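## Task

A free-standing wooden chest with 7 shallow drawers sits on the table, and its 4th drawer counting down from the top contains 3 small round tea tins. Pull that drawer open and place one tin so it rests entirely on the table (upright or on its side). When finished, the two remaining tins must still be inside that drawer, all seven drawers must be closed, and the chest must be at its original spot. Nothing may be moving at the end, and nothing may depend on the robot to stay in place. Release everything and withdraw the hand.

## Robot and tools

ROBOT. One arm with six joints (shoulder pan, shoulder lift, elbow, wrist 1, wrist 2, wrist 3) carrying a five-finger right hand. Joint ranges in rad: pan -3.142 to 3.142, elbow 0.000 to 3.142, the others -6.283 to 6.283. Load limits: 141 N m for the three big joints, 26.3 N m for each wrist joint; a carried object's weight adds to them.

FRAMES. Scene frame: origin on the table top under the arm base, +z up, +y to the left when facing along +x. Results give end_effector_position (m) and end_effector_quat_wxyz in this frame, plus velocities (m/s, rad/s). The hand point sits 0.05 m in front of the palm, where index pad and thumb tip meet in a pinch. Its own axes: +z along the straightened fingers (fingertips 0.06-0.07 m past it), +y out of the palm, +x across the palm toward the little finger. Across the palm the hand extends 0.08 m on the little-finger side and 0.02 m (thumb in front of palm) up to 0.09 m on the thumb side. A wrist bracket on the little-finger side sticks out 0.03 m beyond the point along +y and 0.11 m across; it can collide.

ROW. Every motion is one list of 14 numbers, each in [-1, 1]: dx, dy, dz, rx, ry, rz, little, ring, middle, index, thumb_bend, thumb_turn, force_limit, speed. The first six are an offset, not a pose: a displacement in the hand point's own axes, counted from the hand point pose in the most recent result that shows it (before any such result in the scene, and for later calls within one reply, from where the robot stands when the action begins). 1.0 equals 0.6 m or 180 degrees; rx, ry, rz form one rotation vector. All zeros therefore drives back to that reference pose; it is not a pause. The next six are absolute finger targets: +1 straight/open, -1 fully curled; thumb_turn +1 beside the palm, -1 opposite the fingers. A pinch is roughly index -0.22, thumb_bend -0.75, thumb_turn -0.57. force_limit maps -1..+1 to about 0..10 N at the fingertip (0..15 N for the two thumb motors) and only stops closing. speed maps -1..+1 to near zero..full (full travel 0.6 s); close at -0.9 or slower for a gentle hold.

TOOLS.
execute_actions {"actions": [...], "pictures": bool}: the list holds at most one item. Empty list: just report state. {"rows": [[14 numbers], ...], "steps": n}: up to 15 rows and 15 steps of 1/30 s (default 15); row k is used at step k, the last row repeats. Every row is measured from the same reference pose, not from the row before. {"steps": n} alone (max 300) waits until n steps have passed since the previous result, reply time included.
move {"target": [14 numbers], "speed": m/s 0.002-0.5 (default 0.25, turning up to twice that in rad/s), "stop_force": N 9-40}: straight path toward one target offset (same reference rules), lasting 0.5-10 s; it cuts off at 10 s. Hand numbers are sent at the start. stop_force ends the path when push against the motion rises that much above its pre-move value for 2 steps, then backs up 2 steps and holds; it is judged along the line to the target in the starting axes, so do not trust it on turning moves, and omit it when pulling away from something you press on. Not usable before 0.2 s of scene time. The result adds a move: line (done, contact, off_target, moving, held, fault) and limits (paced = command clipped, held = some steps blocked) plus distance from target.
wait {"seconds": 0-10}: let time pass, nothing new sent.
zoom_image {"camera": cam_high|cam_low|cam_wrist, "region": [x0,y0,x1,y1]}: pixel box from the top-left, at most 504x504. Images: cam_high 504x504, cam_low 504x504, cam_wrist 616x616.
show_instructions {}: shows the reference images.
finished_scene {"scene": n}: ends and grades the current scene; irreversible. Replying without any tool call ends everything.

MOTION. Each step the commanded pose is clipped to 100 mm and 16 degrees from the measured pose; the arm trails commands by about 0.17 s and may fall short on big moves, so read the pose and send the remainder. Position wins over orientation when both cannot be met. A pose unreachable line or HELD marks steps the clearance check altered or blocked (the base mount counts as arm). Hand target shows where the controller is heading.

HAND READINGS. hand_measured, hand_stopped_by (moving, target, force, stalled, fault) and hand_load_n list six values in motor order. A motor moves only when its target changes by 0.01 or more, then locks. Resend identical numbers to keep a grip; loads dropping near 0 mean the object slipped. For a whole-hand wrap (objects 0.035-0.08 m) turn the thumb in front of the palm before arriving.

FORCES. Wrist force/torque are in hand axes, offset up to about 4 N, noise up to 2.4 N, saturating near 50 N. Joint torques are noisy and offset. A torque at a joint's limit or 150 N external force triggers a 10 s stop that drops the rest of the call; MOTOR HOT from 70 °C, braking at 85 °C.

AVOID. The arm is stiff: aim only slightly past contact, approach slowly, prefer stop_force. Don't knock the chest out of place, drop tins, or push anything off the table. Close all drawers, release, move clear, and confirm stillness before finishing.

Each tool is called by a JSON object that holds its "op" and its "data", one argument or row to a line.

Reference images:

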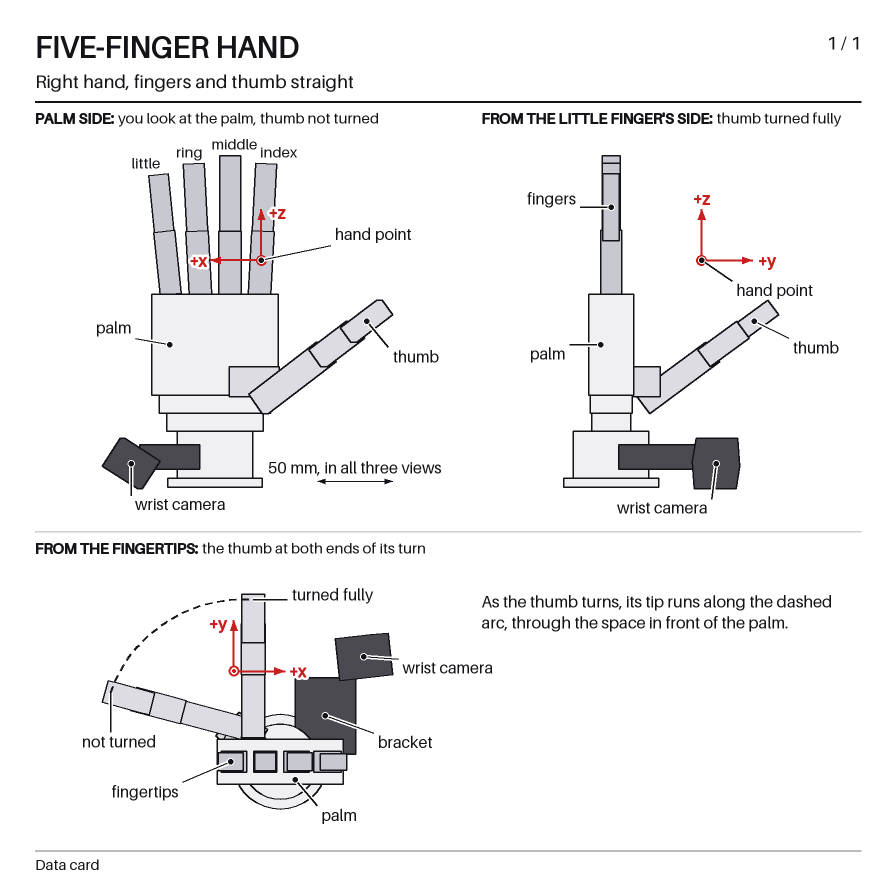

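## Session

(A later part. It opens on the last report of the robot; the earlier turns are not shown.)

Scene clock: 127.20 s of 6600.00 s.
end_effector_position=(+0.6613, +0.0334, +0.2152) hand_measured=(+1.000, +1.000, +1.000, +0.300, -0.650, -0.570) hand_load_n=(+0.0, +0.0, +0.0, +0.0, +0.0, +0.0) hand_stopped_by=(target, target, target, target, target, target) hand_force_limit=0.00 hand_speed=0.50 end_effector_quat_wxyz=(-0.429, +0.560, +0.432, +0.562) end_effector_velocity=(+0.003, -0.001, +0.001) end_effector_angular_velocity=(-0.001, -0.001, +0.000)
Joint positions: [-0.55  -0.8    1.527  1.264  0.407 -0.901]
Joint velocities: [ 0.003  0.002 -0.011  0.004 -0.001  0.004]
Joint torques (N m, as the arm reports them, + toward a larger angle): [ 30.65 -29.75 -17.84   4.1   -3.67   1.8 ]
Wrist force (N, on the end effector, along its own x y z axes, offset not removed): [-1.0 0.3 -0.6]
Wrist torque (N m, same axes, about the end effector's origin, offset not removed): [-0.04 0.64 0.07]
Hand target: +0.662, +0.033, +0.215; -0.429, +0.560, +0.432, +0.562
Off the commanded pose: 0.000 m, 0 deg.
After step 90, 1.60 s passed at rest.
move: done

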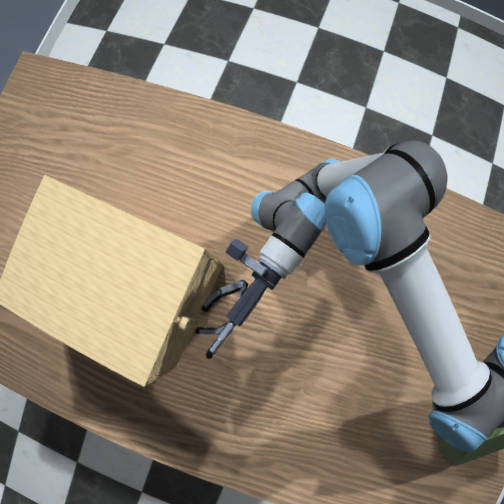

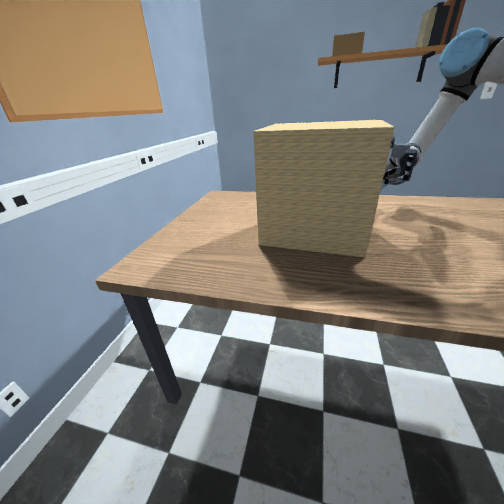

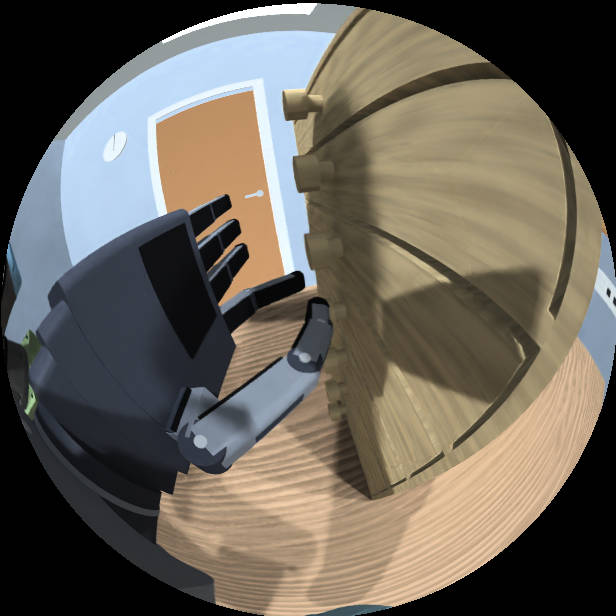

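{"op": "move", "data": {
  "target": [0.0,0.012,0.0,0,0,0,1,1,1,0.05,-0.65,-0.57,0,0.0],
  "speed": 0.02
}}

{"op": "zoom_image", "data": {
  "camera": "cam_high",
  "region": [160, 260, 260, 360]
}}

{"op": "zoom_image", "data": {
  "camera": "cam_wrist",
  "region": [220, 150, 460, 390]
}}

Scene clock: 129.93 s of 6600.00 s.
end_effector_position=(+0.6680, +0.0316, +0.2152) hand_measured=(+1.000, +1.000, +1.000, +0.050, -0.650, -0.570) hand_load_n=(+0.0, +0.0, +0.0, +0.0, +0.0, +0.0) hand_stopped_by=(target, target, target, target, target, target) hand_force_limit=0.00 hand_speed=0.00 end_effector_quat_wxyz=(-0.429, +0.560, +0.432, +0.562) end_effector_velocity=(+0.002, -0.000, -0.000) end_effector_angular_velocity=(+0.001, +0.002, +0.001)
Joint positions: [-0.546 -0.793  1.501  1.274  0.406 -0.891]
Joint velocities: [ 0.002  0.002 -0.007  0.003 -0.001  0.004]
Joint torques (N m, as the arm reports them, + toward a larger angle): [ 31.68 -30.21 -19.22   3.91  -3.6    1.62]
Wrist force (N, on the end effector, along its own x y z axes, offset not removed): [2.4 1.0 1.2]
Wrist torque (N m, same axes, about the end effector's origin, offset not removed): [0.16 -0.06 0.38]
Hand target: +0.668, +0.032, +0.215; -0.429, +0.560, +0.432, +0.562
Off the commanded pose: 0.000 m, 0 deg.
move: done

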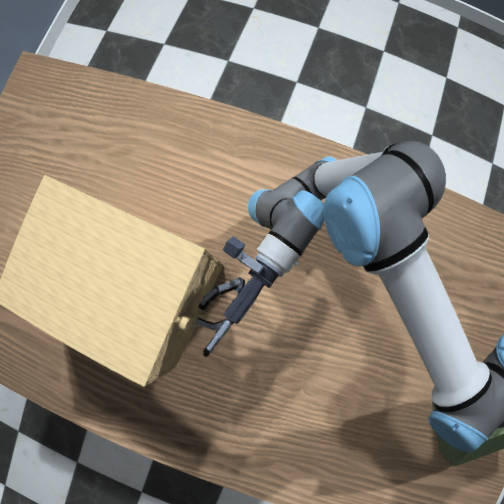

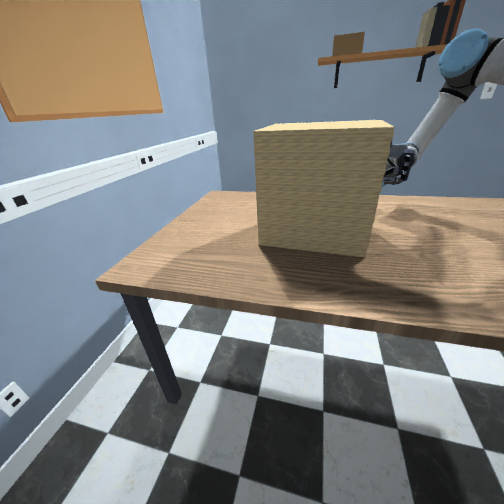

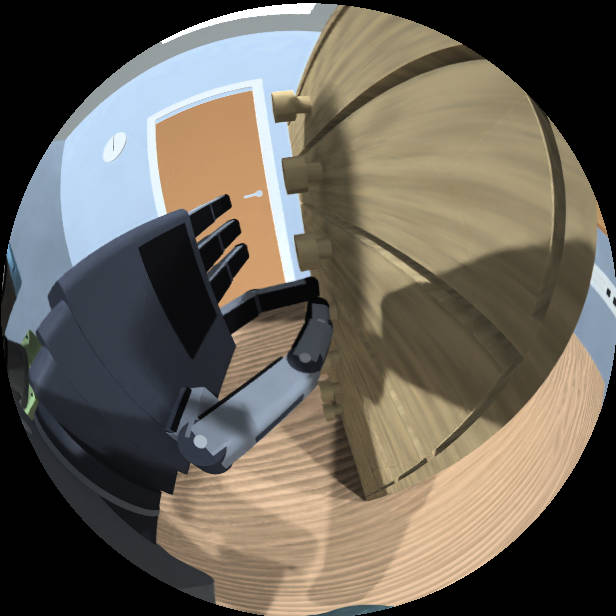

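Region (160, 260, 260, 360) of cam_high's 504x504 image, scaled by 5.040, with more detail than that image has.

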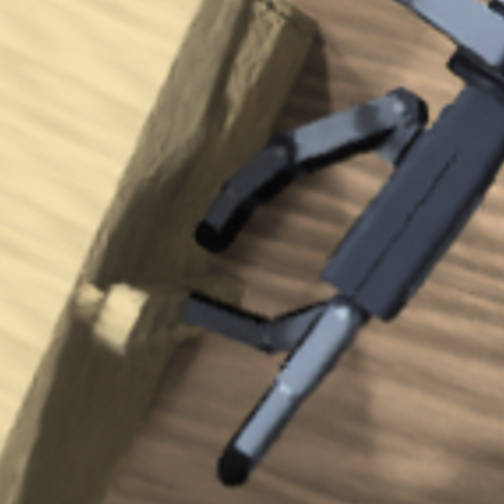

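Region (220, 150, 460, 390) of cam_wrist's 616x616 image, scaled by 2.100, with more detail than that image has.

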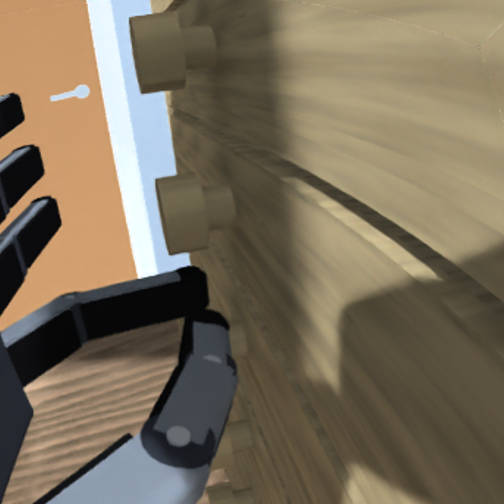

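{"op": "execute_actions", "data": {
  "actions": [
    {"rows":[[0,0,0,0,0,0,1,1,1,0.35,-0.65,-0.57,0,0.5]],"steps":8}
  ],
  "pictures": false
}}

{"op": "move", "data": {
  "target": [-0.03,-0.005,0.02,0,0,0,1,1,1,0.35,-0.65,-0.57,0,0.5],
  "speed": 0.02
}}

{"op": "zoom_image", "data": {
  "camera": "cam_high",
  "region": [160, 260, 260, 360]
}}

{"op": "zoom_image", "data": {
  "camera": "cam_wrist",
  "region": [220, 150, 460, 390]
}}

Scene clock: 135.17 s of 6600.00 s.
end_effector_position=(+0.6680, +0.0317, +0.2152) hand_measured=(+1.000, +1.000, +1.000, +0.350, -0.650, -0.570) hand_load_n=(+0.0, +0.0, +0.0, +0.0, +0.0, +0.0) hand_stopped_by=(target, target, target, moving, target, target) hand_force_limit=0.00 hand_speed=0.50 end_effector_quat_wxyz=(-0.430, +0.560, +0.432, +0.561) end_effector_velocity=(-0.001, +0.000, -0.001) end_effector_angular_velocity=(-0.000, -0.001, -0.001)
Joint positions: [-0.546 -0.793  1.501  1.274  0.406 -0.891]
Joint velocities: [-0.001  0.     0.002 -0.003 -0.    -0.001]
Joint torques (N m, as the arm reports them, + toward a larger angle): [ 19.49 -45.5    9.01  -0.51  -2.27  -1.71]
Wrist force (N, on the end effector, along its own x y z axes, offset not removed): [2.9 2.0 -0.2]
Wrist torque (N m, same axes, about the end effector's origin, offset not removed): [0.28 -0.15 0.37]
Hand target: +0.668, +0.032, +0.215; -0.429, +0.560, +0.432, +0.562
Off the commanded pose: 0.000 m, 0 deg.
Steps of this call (steps 1 to 90: nothing new was sent; then 1.97 s passed at rest; steps 91 to 98: all 8 steps of this action). Readings (end_effector_position | what the end effector reports):
91: (+0.6682, +0.0316, +0.2152) | hand_measured=(+1.000, +1.000, +1.000, +0.050, -0.650, -0.570) hand_load_n=(+0.0, +0.0, +0.0, +0.0, +0.0, +0.0) hand_stopped_by=(target, target, target, moving, target, target) hand_force_limit=0.00 hand_speed=0.50
92: (+0.6682, +0.0316, +0.2152) | hand_measured=(+1.000, +1.000, +1.000, +0.050, -0.650, -0.570) hand_load_n=(+0.0, +0.0, +0.0, +0.0, +0.0, +0.0) hand_stopped_by=(target, target, target, moving, target, target) hand_force_limit=0.00 hand_speed=0.50
94: (+0.6682, +0.0316, +0.2152) | hand_measured=(+1.000, +1.000, +1.000, +0.126, -0.650, -0.570) hand_load_n=(+0.0, +0.0, +0.0, +0.5, +0.0, +0.0) hand_stopped_by=(target, target, target, moving, target, target) hand_force_limit=0.00 hand_speed=0.50
98: the state above

Scene clock: 136.80 s of 6600.00 s.
end_effector_position=(+0.6682, +0.0440, +0.1974) hand_measured=(+1.000, +1.000, +1.000, +0.350, -0.650, -0.570) hand_load_n=(+0.0, +0.0, +0.0, +0.0, +0.0, +0.0) hand_stopped_by=(target, target, target, target, target, target) hand_force_limit=0.00 hand_speed=0.50 end_effector_quat_wxyz=(-0.430, +0.560, +0.432, +0.562) end_effector_velocity=(+0.000, +0.001, -0.002) end_effector_angular_velocity=(-0.001, -0.001, -0.001)
Joint positions: [-0.535 -0.753  1.482  1.229  0.401 -0.866]
Joint velocities: [ 0.     0.004 -0.003 -0.005 -0.     0.002]
Joint torques (N m, as the arm reports them, + toward a larger angle): [ 31.63 -30.93 -18.5   -0.3   -3.68   1.64]
Wrist force (N, on the end effector, along its own x y z axes, offset not removed): [-0.5 -1.5 1.3]
Wrist torque (N m, same axes, about the end effector's origin, offset not removed): [-0.27 0.31 0.09]
Hand target: +0.668, +0.044, +0.197; -0.430, +0.560, +0.432, +0.562
Off the commanded pose: 0.000 m, 0 deg.
move: done

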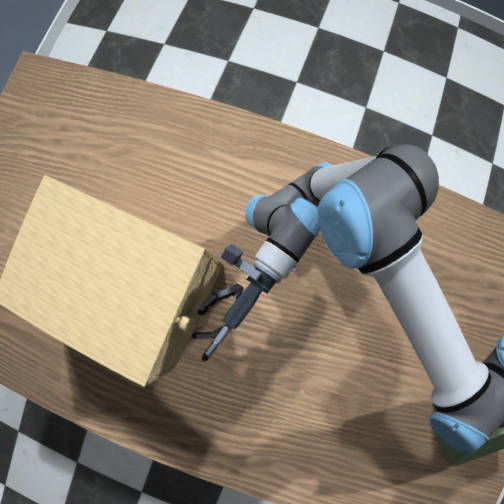

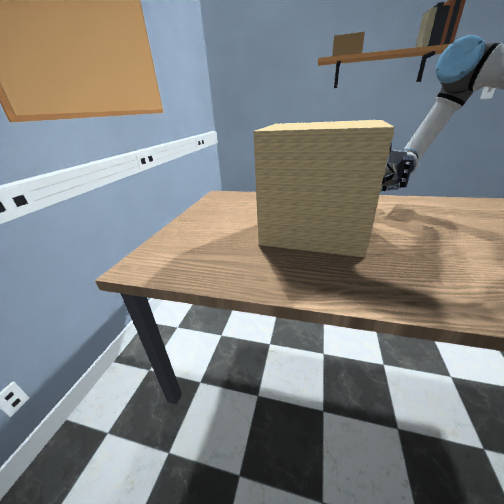

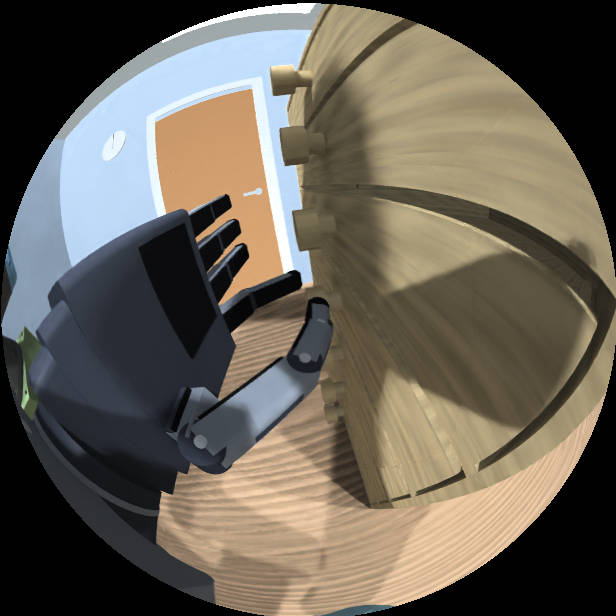

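Region (160, 260, 260, 360) of cam_high's 504x504 image, scaled by 5.040, with more detail than that image has.

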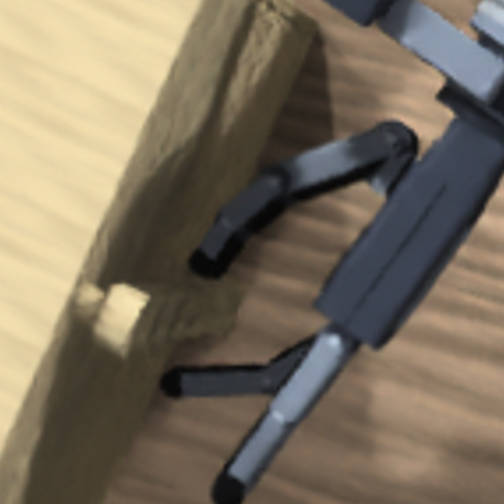

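Region (220, 150, 460, 390) of cam_wrist's 616x616 image, scaled by 2.100, with more detail than that image has.

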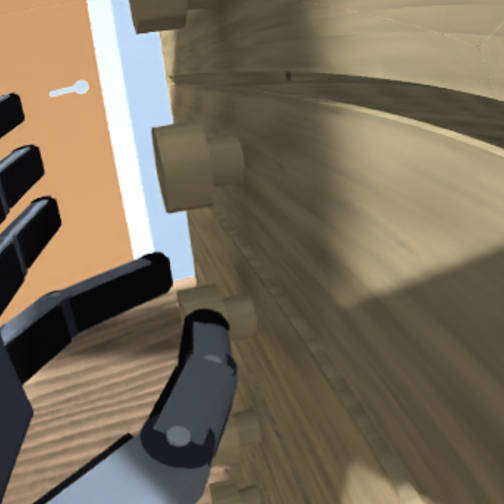

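{"op": "execute_actions", "data": {
  "actions": [
    {"rows":[[0.003,0,0,0,0,0,1,1,1,0.1,-0.72,-0.57,0.0,0],[0.003,0,0,0,0,0,1,1,1,0.1,-0.72,-0.57,0.0,0],[0.003,0,0,0,0,0,1,1,1,0.1,-0.72,-0.57,0.0,0],[0.003,0,0,0,0,0,1,1,1,0.1,-0.72,-0.57,0.0,0],[0.003,0,0,0,0,0,1,1,1,0.1,-0.72,-0.57,0.0,0],[0.003,0,0,0,0,0,1,1,1,0.1,-0.72,-0.57,0.0,0],[0.003,0,0,0,0,0,1,1,1,-0.4,-0.72,-0.57,0.2,-0.6]],"steps":15}
  ],
  "pictures": false
}}

{"op": "wait", "data": {
  "seconds": 0.7
}}

{"op": "zoom_image", "data": {
  "camera": "cam_high",
  "region": [160, 260, 260, 360]
}}

{"op": "zoom_image", "data": {
  "camera": "cam_wrist",
  "region": [220, 150, 460, 390]
}}

Scene clock: 140.00 s of 6600.00 s.
end_effector_position=(+0.6682, +0.0440, +0.1991) hand_measured=(+1.000, +1.000, +1.000, +0.136, -0.720, -0.570) hand_load_n=(+0.0, +0.0, +0.0, +6.0, +0.0, +0.0) hand_stopped_by=(target, target, target, force, target, target) hand_force_limit=0.20 hand_speed=-0.60 end_effector_quat_wxyz=(-0.430, +0.560, +0.432, +0.561) end_effector_velocity=(+0.000, -0.000, +0.001) end_effector_angular_velocity=(-0.000, -0.000, -0.000)
Joint positions: [-0.534 -0.757  1.484  1.229  0.401 -0.864]
Joint velocities: [ 0.    -0.001 -0.001  0.     0.     0.001]
Joint torques (N m, as the arm reports them, + toward a larger angle): [ 29.31 -57.22   7.4    4.16  -4.74   1.61]
Wrist force (N, on the end effector, along its own x y z axes, offset not removed): [-2.2 -1.4 4.3]
Wrist torque (N m, same axes, about the end effector's origin, offset not removed): [0.50 0.37 0.32]
Hand target: +0.668, +0.044, +0.199; -0.430, +0.560, +0.432, +0.562
Off the commanded pose: 0.000 m, 0 deg.
Steps of this call (steps 1 to 81: nothing new was sent; steps 82 to 96: all 15 steps of this action). Readings (end_effector_position | what the end effector reports):
82: (+0.6682, +0.0441, +0.1972) | hand_measured=(+1.000, +1.000, +1.000, +0.350, -0.650, -0.570) hand_load_n=(+0.0, +0.0, +0.0, +0.0, +0.0, +0.0) hand_stopped_by=(target, target, target, moving, moving, target) hand_force_limit=0.00 hand_speed=0.00
83: (+0.6683, +0.0441, +0.1974) | hand_measured=(+1.000, +1.000, +1.000, +0.350, -0.650, -0.570) hand_load_n=(+0.0, +0.0, +0.0, +0.0, +0.0, +0.0) hand_stopped_by=(target, target, target, moving, moving, target) hand_force_limit=0.00 hand_speed=0.00
85: (+0.6682, +0.0441, +0.1980) | hand_measured=(+1.000, +1.000, +1.000, +0.300, -0.682, -0.570) hand_load_n=(+0.0, +0.0, +0.0, +0.0, +0.0, +0.0) hand_stopped_by=(target, target, target, moving, moving, target) hand_force_limit=0.00 hand_speed=0.00
89: (+0.6681, +0.0441, +0.1987) | hand_measured=(+1.000, +1.000, +1.000, +0.136, -0.720, -0.570) hand_load_n=(+0.0, +0.0, +0.0, +7.0, +0.0, +0.0) hand_stopped_by=(target, target, target, force, target, target) hand_force_limit=0.20 hand_speed=-0.60
96: the state above

Scene clock: 140.70 s of 6600.00 s.
end_effector_position=(+0.6682, +0.0440, +0.1992) hand_measured=(+1.000, +1.000, +1.000, +0.136, -0.720, -0.570) hand_load_n=(+0.0, +0.0, +0.0, +6.0, +0.0, +0.0) hand_stopped_by=(target, target, target, force, target, target) hand_force_limit=0.20 hand_speed=-0.60 end_effector_quat_wxyz=(-0.430, +0.560, +0.432, +0.562) end_effector_velocity=(-0.000, -0.001, -0.000) end_effector_angular_velocity=(-0.000, +0.000, -0.001)
Joint positions: [-0.534 -0.757  1.484  1.229  0.401 -0.864]
Joint velocities: [-0.001  0.     0.     0.    -0.    -0.001]
Joint torques (N m, as the arm reports them, + toward a larger angle): [ 28.5  -57.02   7.39   4.11  -4.33   1.54]
Wrist force (N, on the end effector, along its own x y z axes, offset not removed): [0.8 -1.3 4.6]
Wrist torque (N m, same axes, about the end effector's origin, offset not removed): [0.29 -0.08 0.46]
Hand target: +0.668, +0.044, +0.199; -0.430, +0.560, +0.432, +0.562
Off the commanded pose: 0.000 m, 0 deg.
Steps of this call (steps 1 to 21: nothing new was sent). Readings (end_effector_position | what the end effector reports):
1: (+0.6682, +0.0440, +0.1991) | hand_measured=(+1.000, +1.000, +1.000, +0.136, -0.720, -0.570) hand_load_n=(+0.0, +0.0, +0.0, +6.0, +0.0, +0.0) hand_stopped_by=(target, target, target, force, target, target) hand_force_limit=0.20 hand_speed=-0.60
2: (+0.6682, +0.0440, +0.1991) | hand_measured=(+1.000, +1.000, +1.000, +0.136, -0.720, -0.570) hand_load_n=(+0.0, +0.0, +0.0, +6.0, +0.0, +0.0) hand_stopped_by=(target, target, target, force, target, target) hand_force_limit=0.20 hand_speed=-0.60
4: (+0.6682, +0.0440, +0.1992) | hand_measured=(+1.000, +1.000, +1.000, +0.136, -0.720, -0.570) hand_load_n=(+0.0, +0.0, +0.0, +6.0, +0.0, +0.0) hand_stopped_by=(target, target, target, force, target, target) hand_force_limit=0.20 hand_speed=-0.60
8: (+0.6682, +0.0440, +0.1992) | hand_measured=(+1.000, +1.000, +1.000, +0.136, -0.720, -0.570) hand_load_n=(+0.0, +0.0, +0.0, +6.0, +0.0, +0.0) hand_stopped_by=(target, target, target, force, target, target) hand_force_limit=0.20 hand_speed=-0.60
21: the state above

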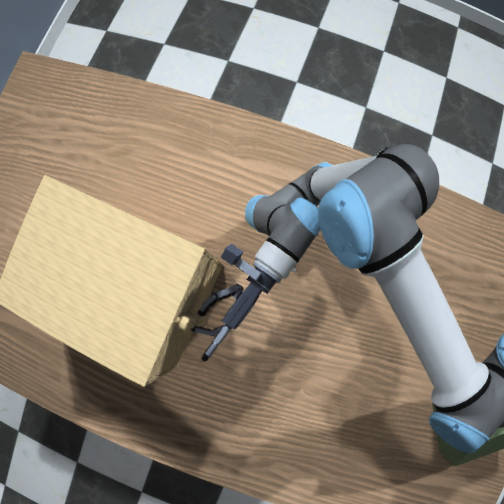

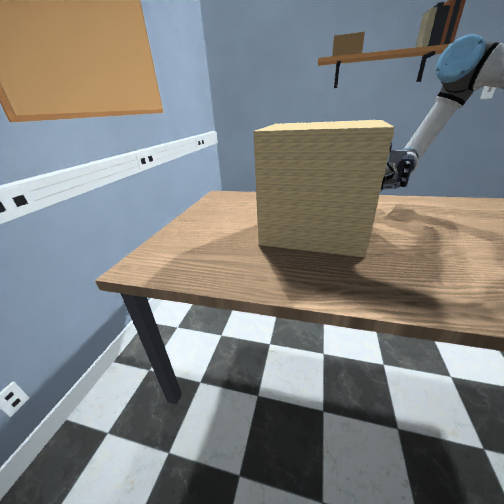

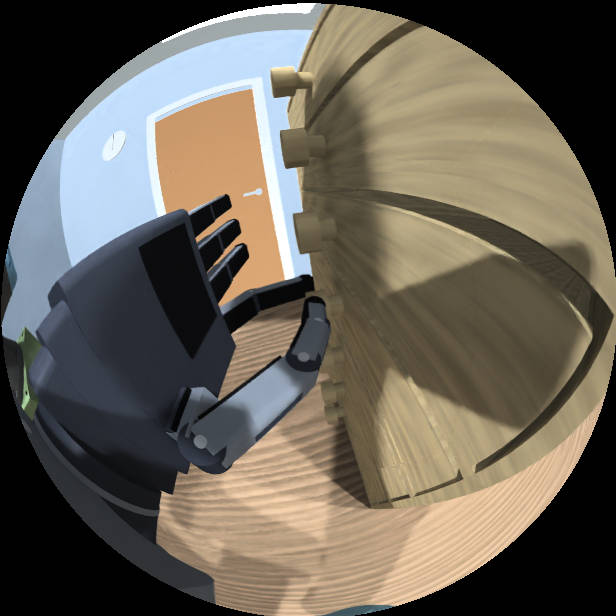

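Region (160, 260, 260, 360) of cam_high's 504x504 image, scaled by 5.040, with more detail than that image has.

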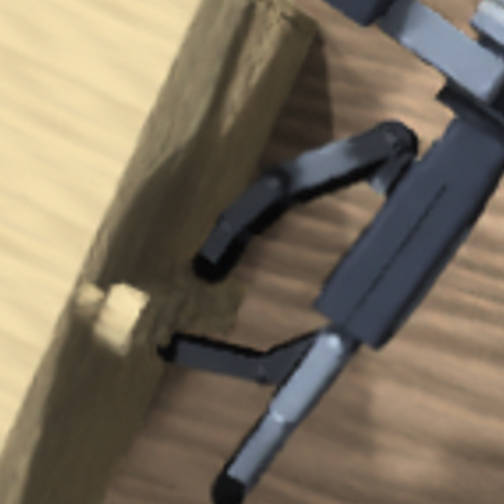

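Region (220, 150, 460, 390) of cam_wrist's 616x616 image, scaled by 2.100, with more detail than that image has.

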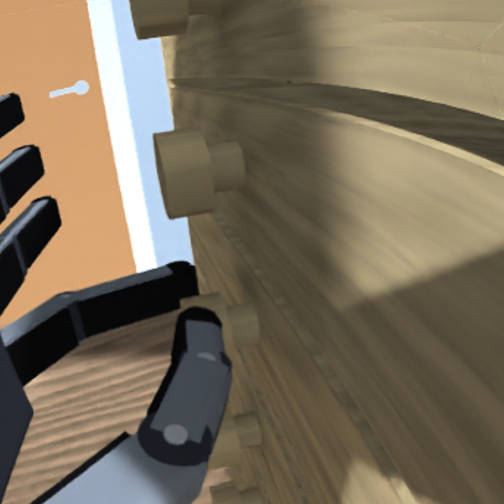

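{"op": "execute_actions", "data": {
  "actions": [
    {"rows":[[0,0,0,0,0,0,1,1,1,0.3,-0.66,-0.57,0.2,0.3],[0,0,0,0,0,0,1,1,1,0.3,-0.66,-0.57,0.2,0.3],[0,0,0,0,0,0,1,1,1,0.3,-0.66,-0.57,0.2,0.3],[0,0,0,0,0,0,1,1,1,0.3,-0.66,-0.57,0.2,0.3],[0,0.004,0.002,0,0,0,1,1,1,0.3,-0.66,-0.57,0.2,0.3],[0,0.007,0.005,0,0,0,1,1,1,0.3,-0.66,-0.57,0.2,0.3],[0,0.010,0.008,0,0,0,1,1,1,0.3,-0.66,-0.57,0.2,0.3],[0,0.012,0.010,0,0,0,1,1,1,0.3,-0.66,-0.57,0.2,0.3]],"steps":15}
  ],
  "pictures": false
}}

{"op": "execute_actions", "data": {
  "actions": [
    {"rows":[[0,0,0,0,0,0,1,1,1,-0.4,-1,-0.57,0.0,-0.6]],"steps":15}
  ],
  "pictures": true
}}

{"op": "zoom_image", "data": {
  "camera": "cam_high",
  "region": [160, 260, 260, 360]
}}

{"op": "zoom_image", "data": {
  "camera": "cam_wrist",
  "region": [220, 150, 460, 390]
}}

Scene clock: 144.70 s of 6600.00 s.
end_effector_position=(+0.6759, +0.0474, +0.1994) hand_measured=(+1.000, +1.000, +1.000, +0.300, -0.660, -0.570) hand_load_n=(+0.0, +0.0, +0.0, +0.0, -0.5, +0.0) hand_stopped_by=(target, target, target, target, target, target) hand_force_limit=0.20 hand_speed=0.30 end_effector_quat_wxyz=(-0.430, +0.560, +0.432, +0.562) end_effector_velocity=(+0.008, +0.003, -0.001) end_effector_angular_velocity=(-0.002, +0.001, -0.002)
Joint positions: [-0.521 -0.749  1.455  1.221  0.396 -0.833]
Joint velocities: [ 0.012  0.009 -0.029 -0.014 -0.004  0.036]
Joint torques (N m, as the arm reports them, + toward a larger angle): [ 31.15 -29.75 -19.65  -0.4   -3.67   1.57]
Wrist force (N, on the end effector, along its own x y z axes, offset not removed): [2.6 -0.4 -0.9]
Wrist torque (N m, same axes, about the end effector's origin, offset not removed): [0.12 -0.02 0.33]
Hand target: +0.677, +0.048, +0.199; -0.430, +0.560, +0.432, +0.562
Off the commanded pose: 0.001 m, 0 deg.
Steps of this call (steps 1 to 90: nothing new was sent; then 0.50 s passed at rest; steps 91 to 105: all 15 steps of this action). Readings (end_effector_position | what the end effector reports):
91: (+0.6682, +0.0440, +0.1992) | hand_measured=(+1.000, +1.000, +1.000, +0.136, -0.720, -0.570) hand_load_n=(+0.0, +0.0, +0.0, +6.0, +0.0, +0.0) hand_stopped_by=(target, target, target, moving, moving, target) hand_force_limit=0.20 hand_speed=0.30
92: (+0.6682, +0.0440, +0.1992) | hand_measured=(+1.000, +1.000, +1.000, +0.136, -0.720, -0.570) hand_load_n=(+0.0, +0.0, +0.0, +6.0, +0.0, +0.0) hand_stopped_by=(target, target, target, moving, moving, target) hand_force_limit=0.20 hand_speed=0.30
94: (+0.6682, +0.0440, +0.1992) | hand_measured=(+1.000, +1.000, +1.000, +0.200, -0.678, -0.570) hand_load_n=(+0.0, +0.0, +0.0, +0.5, +0.0, +0.0) hand_stopped_by=(target, target, target, moving, moving, target) hand_force_limit=0.20 hand_speed=0.30
98: (+0.6708, +0.0449, +0.1995) | hand_measured=(+1.000, +1.000, +1.000, +0.300, -0.660, -0.570) hand_load_n=(+0.0, +0.0, +0.0, +0.0, +0.0, +0.0) hand_stopped_by=(target, target, target, moving, target, target) hand_force_limit=0.20 hand_speed=0.30
105: the state above

Scene clock: 145.20 s of 6600.00 s.
end_effector_position=(+0.6758, +0.0476, +0.1993) hand_measured=(+1.000, +1.000, +1.000, +0.104, -0.822, -0.570) hand_load_n=(+0.0, +0.0, +0.0, +5.5, +4.5, -1.5) hand_stopped_by=(target, target, target, force, moving, target) hand_force_limit=0.00 hand_speed=-0.60 end_effector_quat_wxyz=(-0.430, +0.560, +0.432, +0.562) end_effector_velocity=(+0.000, -0.001, -0.001) end_effector_angular_velocity=(-0.000, +0.001, -0.001)
Joint positions: [-0.52  -0.748  1.455  1.221  0.396 -0.833]
Joint velocities: [-0.001  0.    -0.     0.     0.    -0.   ]
Joint torques (N m, as the arm reports them, + toward a larger angle): [  6.37 -54.16   9.61   3.88   1.76  -1.77]
Wrist force (N, on the end effector, along its own x y z axes, offset not removed): [3.2 1.7 1.9]
Wrist torque (N m, same axes, about the end effector's origin, offset not removed): [0.08 0.06 0.36]
Hand target: +0.676, +0.047, +0.199; -0.430, +0.560, +0.432, +0.562
Off the commanded pose: 0.000 m, 0 deg.
Steps of this call (steps 1 to 15: all 15 steps of this action). Readings (end_effector_position | what the end effector reports):
1: (+0.6761, +0.0475, +0.1993) | hand_measured=(+1.000, +1.000, +1.000, +0.300, -0.660, -0.570) hand_load_n=(+0.0, +0.0, +0.0, +0.0, -0.5, +0.0) hand_stopped_by=(target, target, target, moving, moving, target) hand_force_limit=0.00 hand_speed=-0.60
2: (+0.6761, +0.0475, +0.1993) | hand_measured=(+1.000, +1.000, +1.000, +0.300, -0.660, -0.570) hand_load_n=(+0.0, +0.0, +0.0, +0.0, -0.5, +0.0) hand_stopped_by=(target, target, target, moving, moving, target) hand_force_limit=0.00 hand_speed=-0.60
4: (+0.6761, +0.0475, +0.1993) | hand_measured=(+1.000, +1.000, +1.000, +0.280, -0.672, -0.570) hand_load_n=(+0.0, +0.0, +0.0, +0.0, +0.0, +0.0) hand_stopped_by=(target, target, target, moving, moving, target) hand_force_limit=0.00 hand_speed=-0.60
8: (+0.6759, +0.0476, +0.1994) | hand_measured=(+1.000, +1.000, +1.000, +0.190, -0.728, -0.570) hand_load_n=(+0.0, +0.0, +0.0, +0.0, +1.0, +0.0) hand_stopped_by=(target, target, target, moving, moving, target) hand_force_limit=0.00 hand_speed=-0.60
15: the state above

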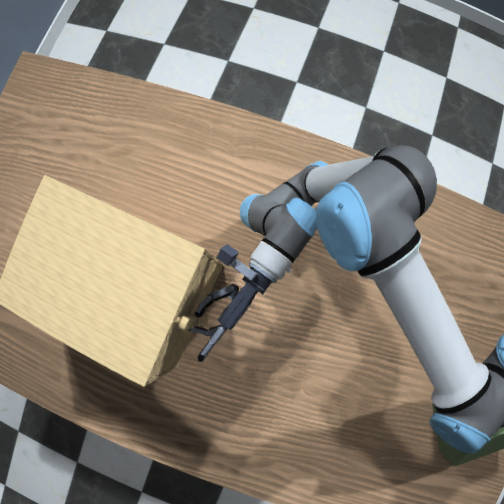

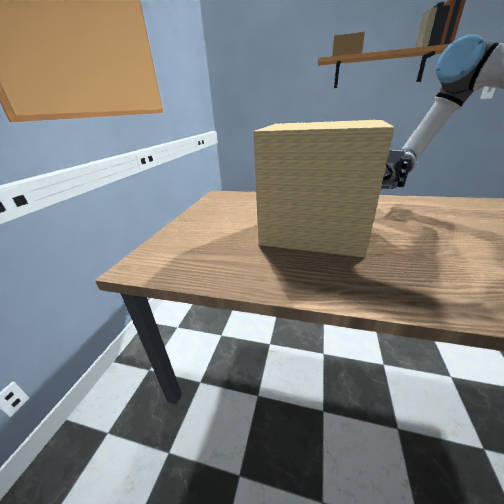

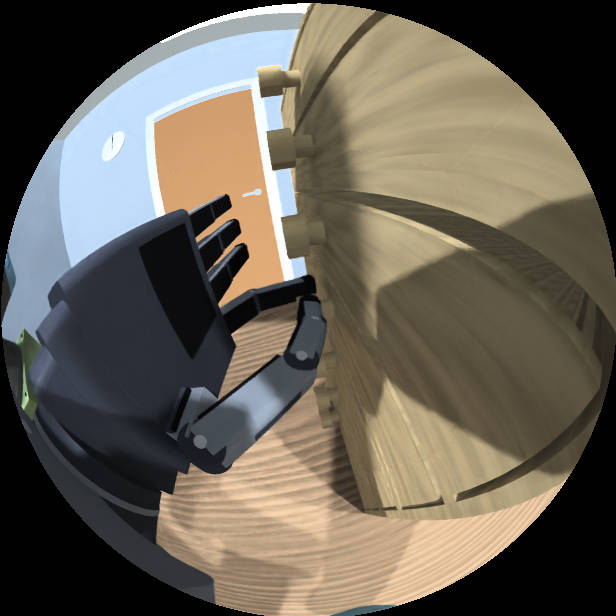

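Region (160, 260, 260, 360) of cam_high's 504x504 image, scaled by 5.040, with more detail than that image has.

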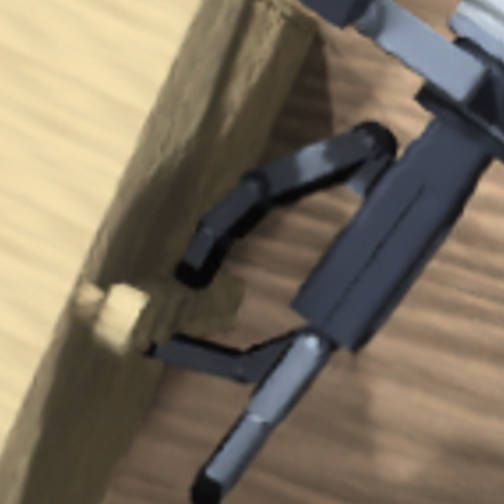

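Region (220, 150, 460, 390) of cam_wrist's 616x616 image, scaled by 2.100, with more detail than that image has.

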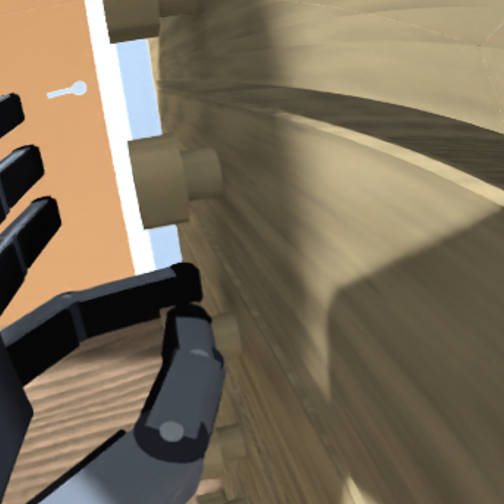

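{"op": "move", "data": {
  "target": [0,-0.049,-0.0085,0,0,0,1,1,1,-0.4,-1,-0.57,0.0,-0.6],
  "speed": 0.02
}}

{"op": "zoom_image", "data": {
  "camera": "cam_high",
  "region": [140, 240, 300, 400]
}}

Scene clock: 148.93 s of 6600.00 s.
end_effector_position=(+0.6464, +0.0502, +0.1992) hand_measured=(+1.000, +1.000, +1.000, +0.104, -0.992, -0.570) hand_load_n=(+0.0, +0.0, +0.0, +5.0, +4.0, -2.0) hand_stopped_by=(target, target, target, force, target, target) hand_force_limit=0.00 hand_speed=-0.60 end_effector_quat_wxyz=(-0.430, +0.560, +0.432, +0.562) end_effector_velocity=(-0.003, -0.000, -0.000) end_effector_angular_velocity=(-0.000, +0.001, -0.000)
Joint positions: [-0.547 -0.776  1.565  1.196  0.406 -0.895]
Joint velocities: [-0.003 -0.002  0.009 -0.001  0.001 -0.006]
Joint torques (N m, as the arm reports them, + toward a larger angle): [  3.76 -51.41  11.51  -0.41   2.29  -1.75]
Wrist force (N, on the end effector, along its own x y z axes, offset not removed): [4.6 2.0 0.6]
Wrist torque (N m, same axes, about the end effector's origin, offset not removed): [-0.12 -0.17 0.47]
Hand target: +0.646, +0.050, +0.199; -0.430, +0.560, +0.432, +0.562
Off the commanded pose: 0.000 m, 0 deg.
move: done

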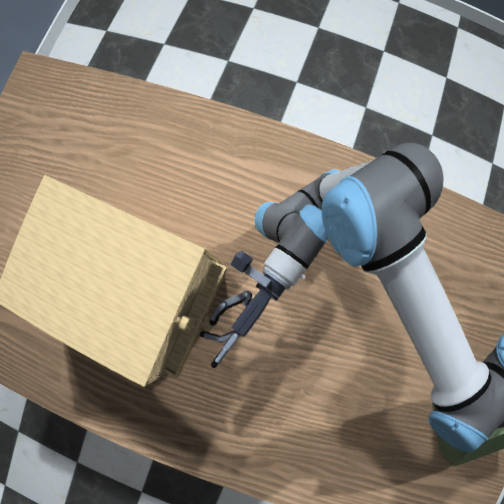

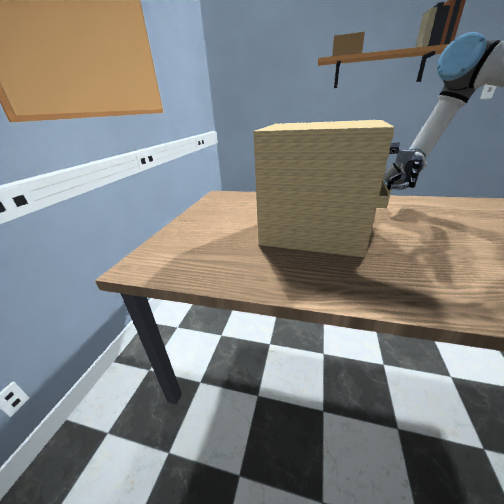

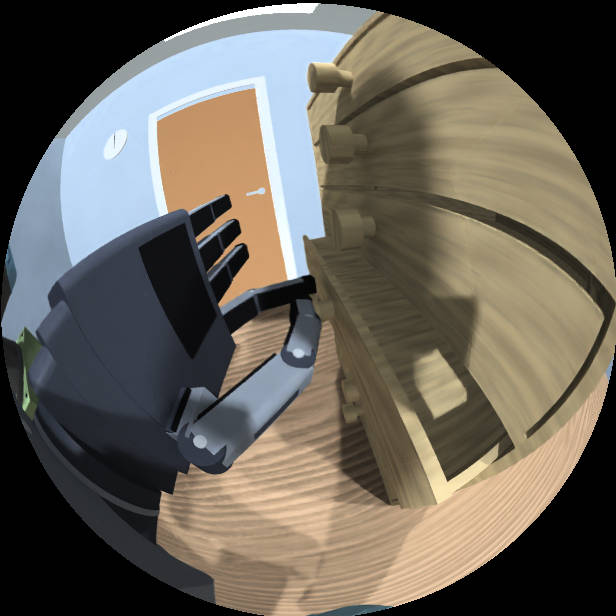

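Region (140, 240, 300, 400) of cam_high's 504x504 image, scaled by 3.150, with more detail than that image has.

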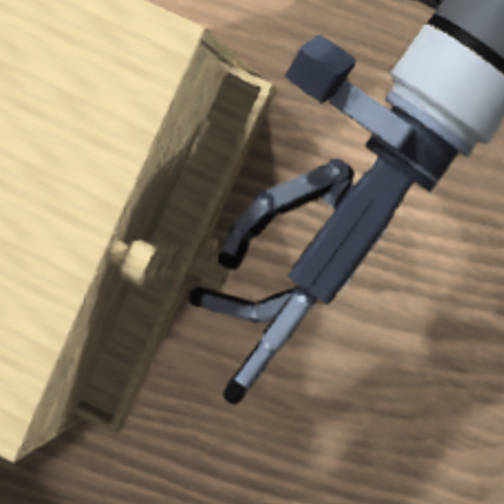

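{"op": "move", "data": {
  "target": [0,-0.115,-0.02,0,0,0,1,1,1,-0.4,-1,-0.57,0.0,-0.6],
  "speed": 0.03
}}

{"op": "zoom_image", "data": {
  "camera": "cam_high",
  "region": [140, 240, 300, 400]
}}

Scene clock: 154.33 s of 6600.00 s.
end_effector_position=(+0.5770, +0.0564, +0.1988) hand_measured=(+1.000, +1.000, +1.000, +0.104, -0.992, -0.570) hand_load_n=(+0.0, +0.0, +0.0, +5.0, +4.0, -2.0) hand_stopped_by=(target, target, target, force, target, target) hand_force_limit=0.00 hand_speed=-0.60 end_effector_quat_wxyz=(-0.430, +0.560, +0.432, +0.562) end_effector_velocity=(-0.003, +0.001, +0.001) end_effector_angular_velocity=(+0.002, +0.000, +0.002)
Joint positions: [-0.622 -0.818  1.805  1.145  0.441 -1.057]
Joint velocities: [-0.002 -0.001  0.01  -0.001  0.002 -0.008]
Joint torques (N m, as the arm reports them, + toward a larger angle): [  2.39 -48.85  17.21  -0.72   2.62  -1.63]
Wrist force (N, on the end effector, along its own x y z axes, offset not removed): [3.8 5.7 1.8]
Wrist torque (N m, same axes, about the end effector's origin, offset not removed): [0.36 -0.01 0.46]
Hand target: +0.577, +0.056, +0.199; -0.430, +0.560, +0.432, +0.562
Off the commanded pose: 0.000 m, 0 deg.
move: done

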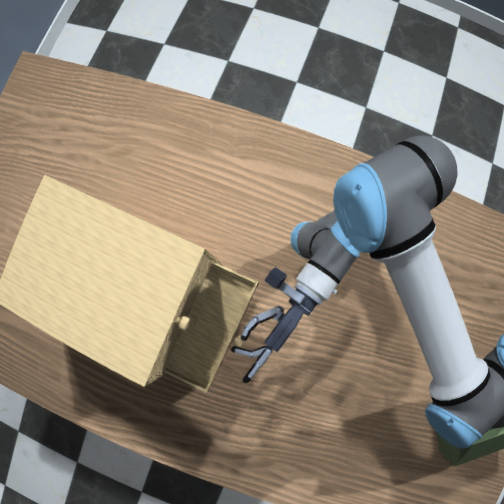

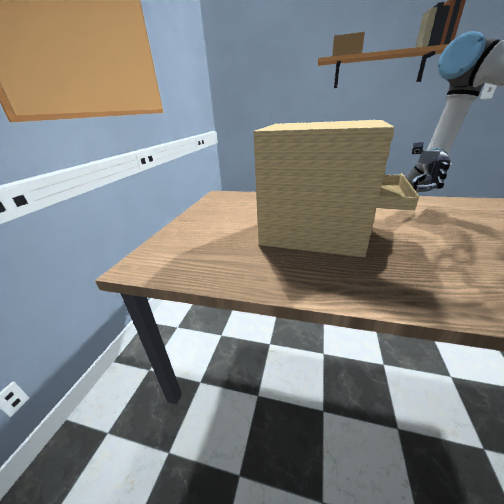

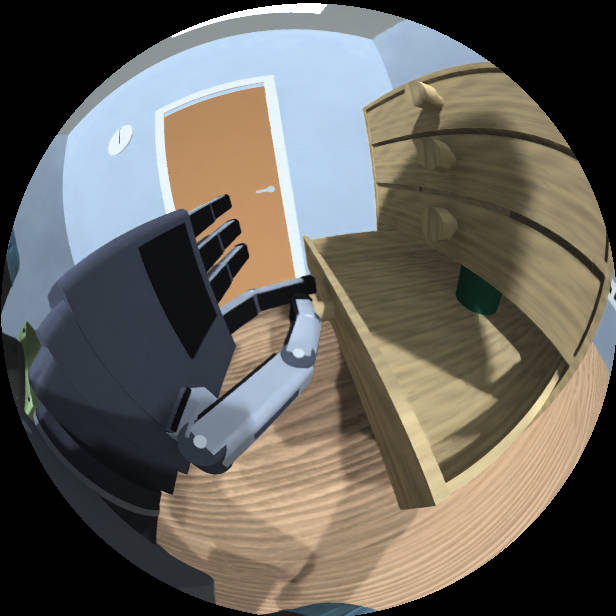

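Region (140, 240, 300, 400) of cam_high's 504x504 image, scaled by 3.150, with more detail than that image has.

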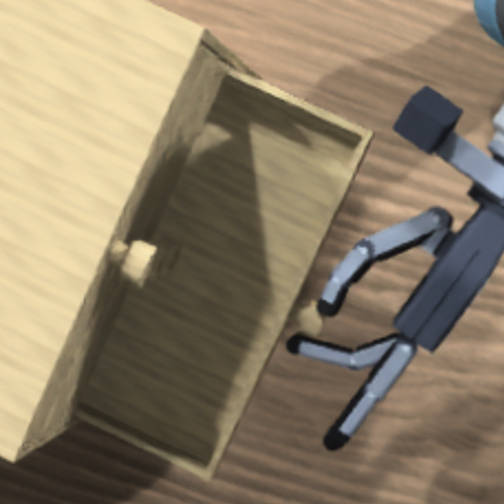

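{"op": "move", "data": {
  "target": [0,-0.107,-0.0185,0,0,0,1,1,1,-0.4,-1,-0.57,0.0,-0.6],
  "speed": 0.03
}}

{"op": "zoom_image", "data": {
  "camera": "cam_high",
  "region": [140, 240, 320, 420]
}}

Scene clock: 159.33 s of 6600.00 s.
end_effector_position=(+0.5123, +0.0622, +0.1985) hand_measured=(+1.000, +1.000, +1.000, +0.104, -0.996, -0.570) hand_load_n=(+0.0, +0.0, +0.0, +0.0, +0.0, +0.0) hand_stopped_by=(target, target, target, force, target, target) hand_force_limit=0.00 hand_speed=-0.60 end_effector_quat_wxyz=(-0.430, +0.560, +0.432, +0.562) end_effector_velocity=(-0.003, +0.000, -0.000) end_effector_angular_velocity=(+0.001, +0.001, -0.001)
Joint positions: [-0.714 -0.825  2.009  1.096  0.496 -1.221]
Joint velocities: [-0.005  0.001  0.008 -0.002  0.002 -0.007]
Joint torques (N m, as the arm reports them, + toward a larger angle): [  1.81 -22.67  19.71  -0.9    1.75  -1.83]
Wrist force (N, on the end effector, along its own x y z axes, offset not removed): [-1.3 3.2 0.0]
Wrist torque (N m, same axes, about the end effector's origin, offset not removed): [0.49 0.46 0.20]
Hand target: +0.512, +0.062, +0.198; -0.430, +0.560, +0.432, +0.562
Off the commanded pose: 0.000 m, 0 deg.
move: done

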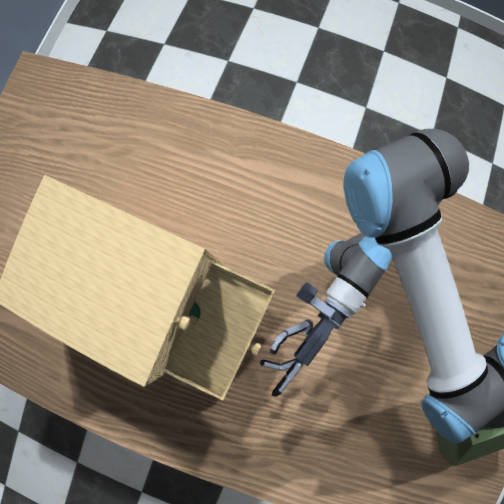

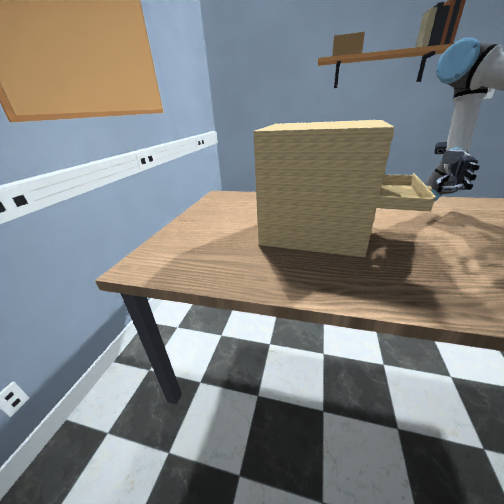

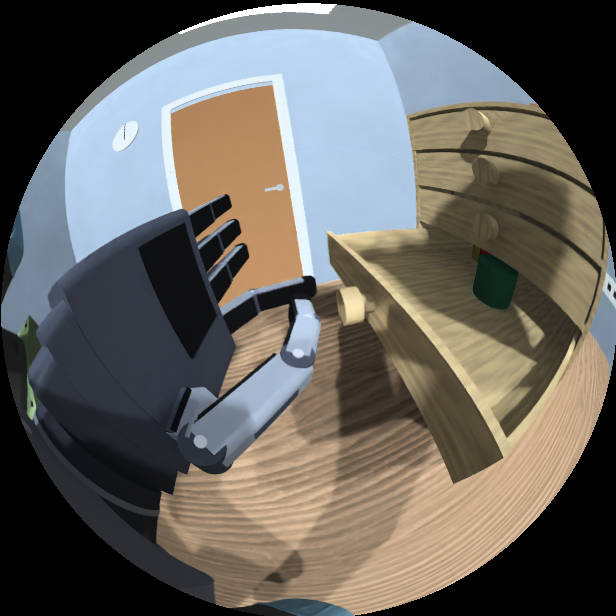

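Region (140, 240, 320, 420) of cam_high's 504x504 image, scaled by 2.800, with more detail than that image has.

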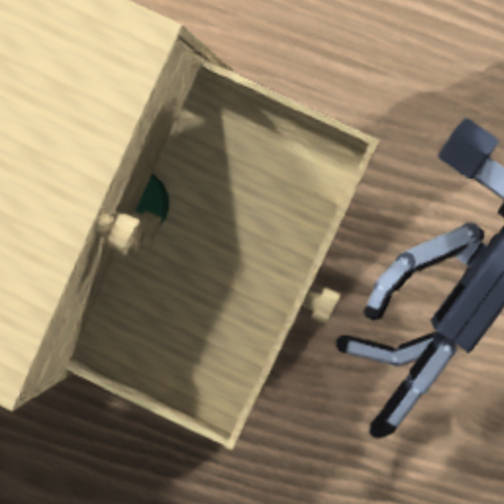

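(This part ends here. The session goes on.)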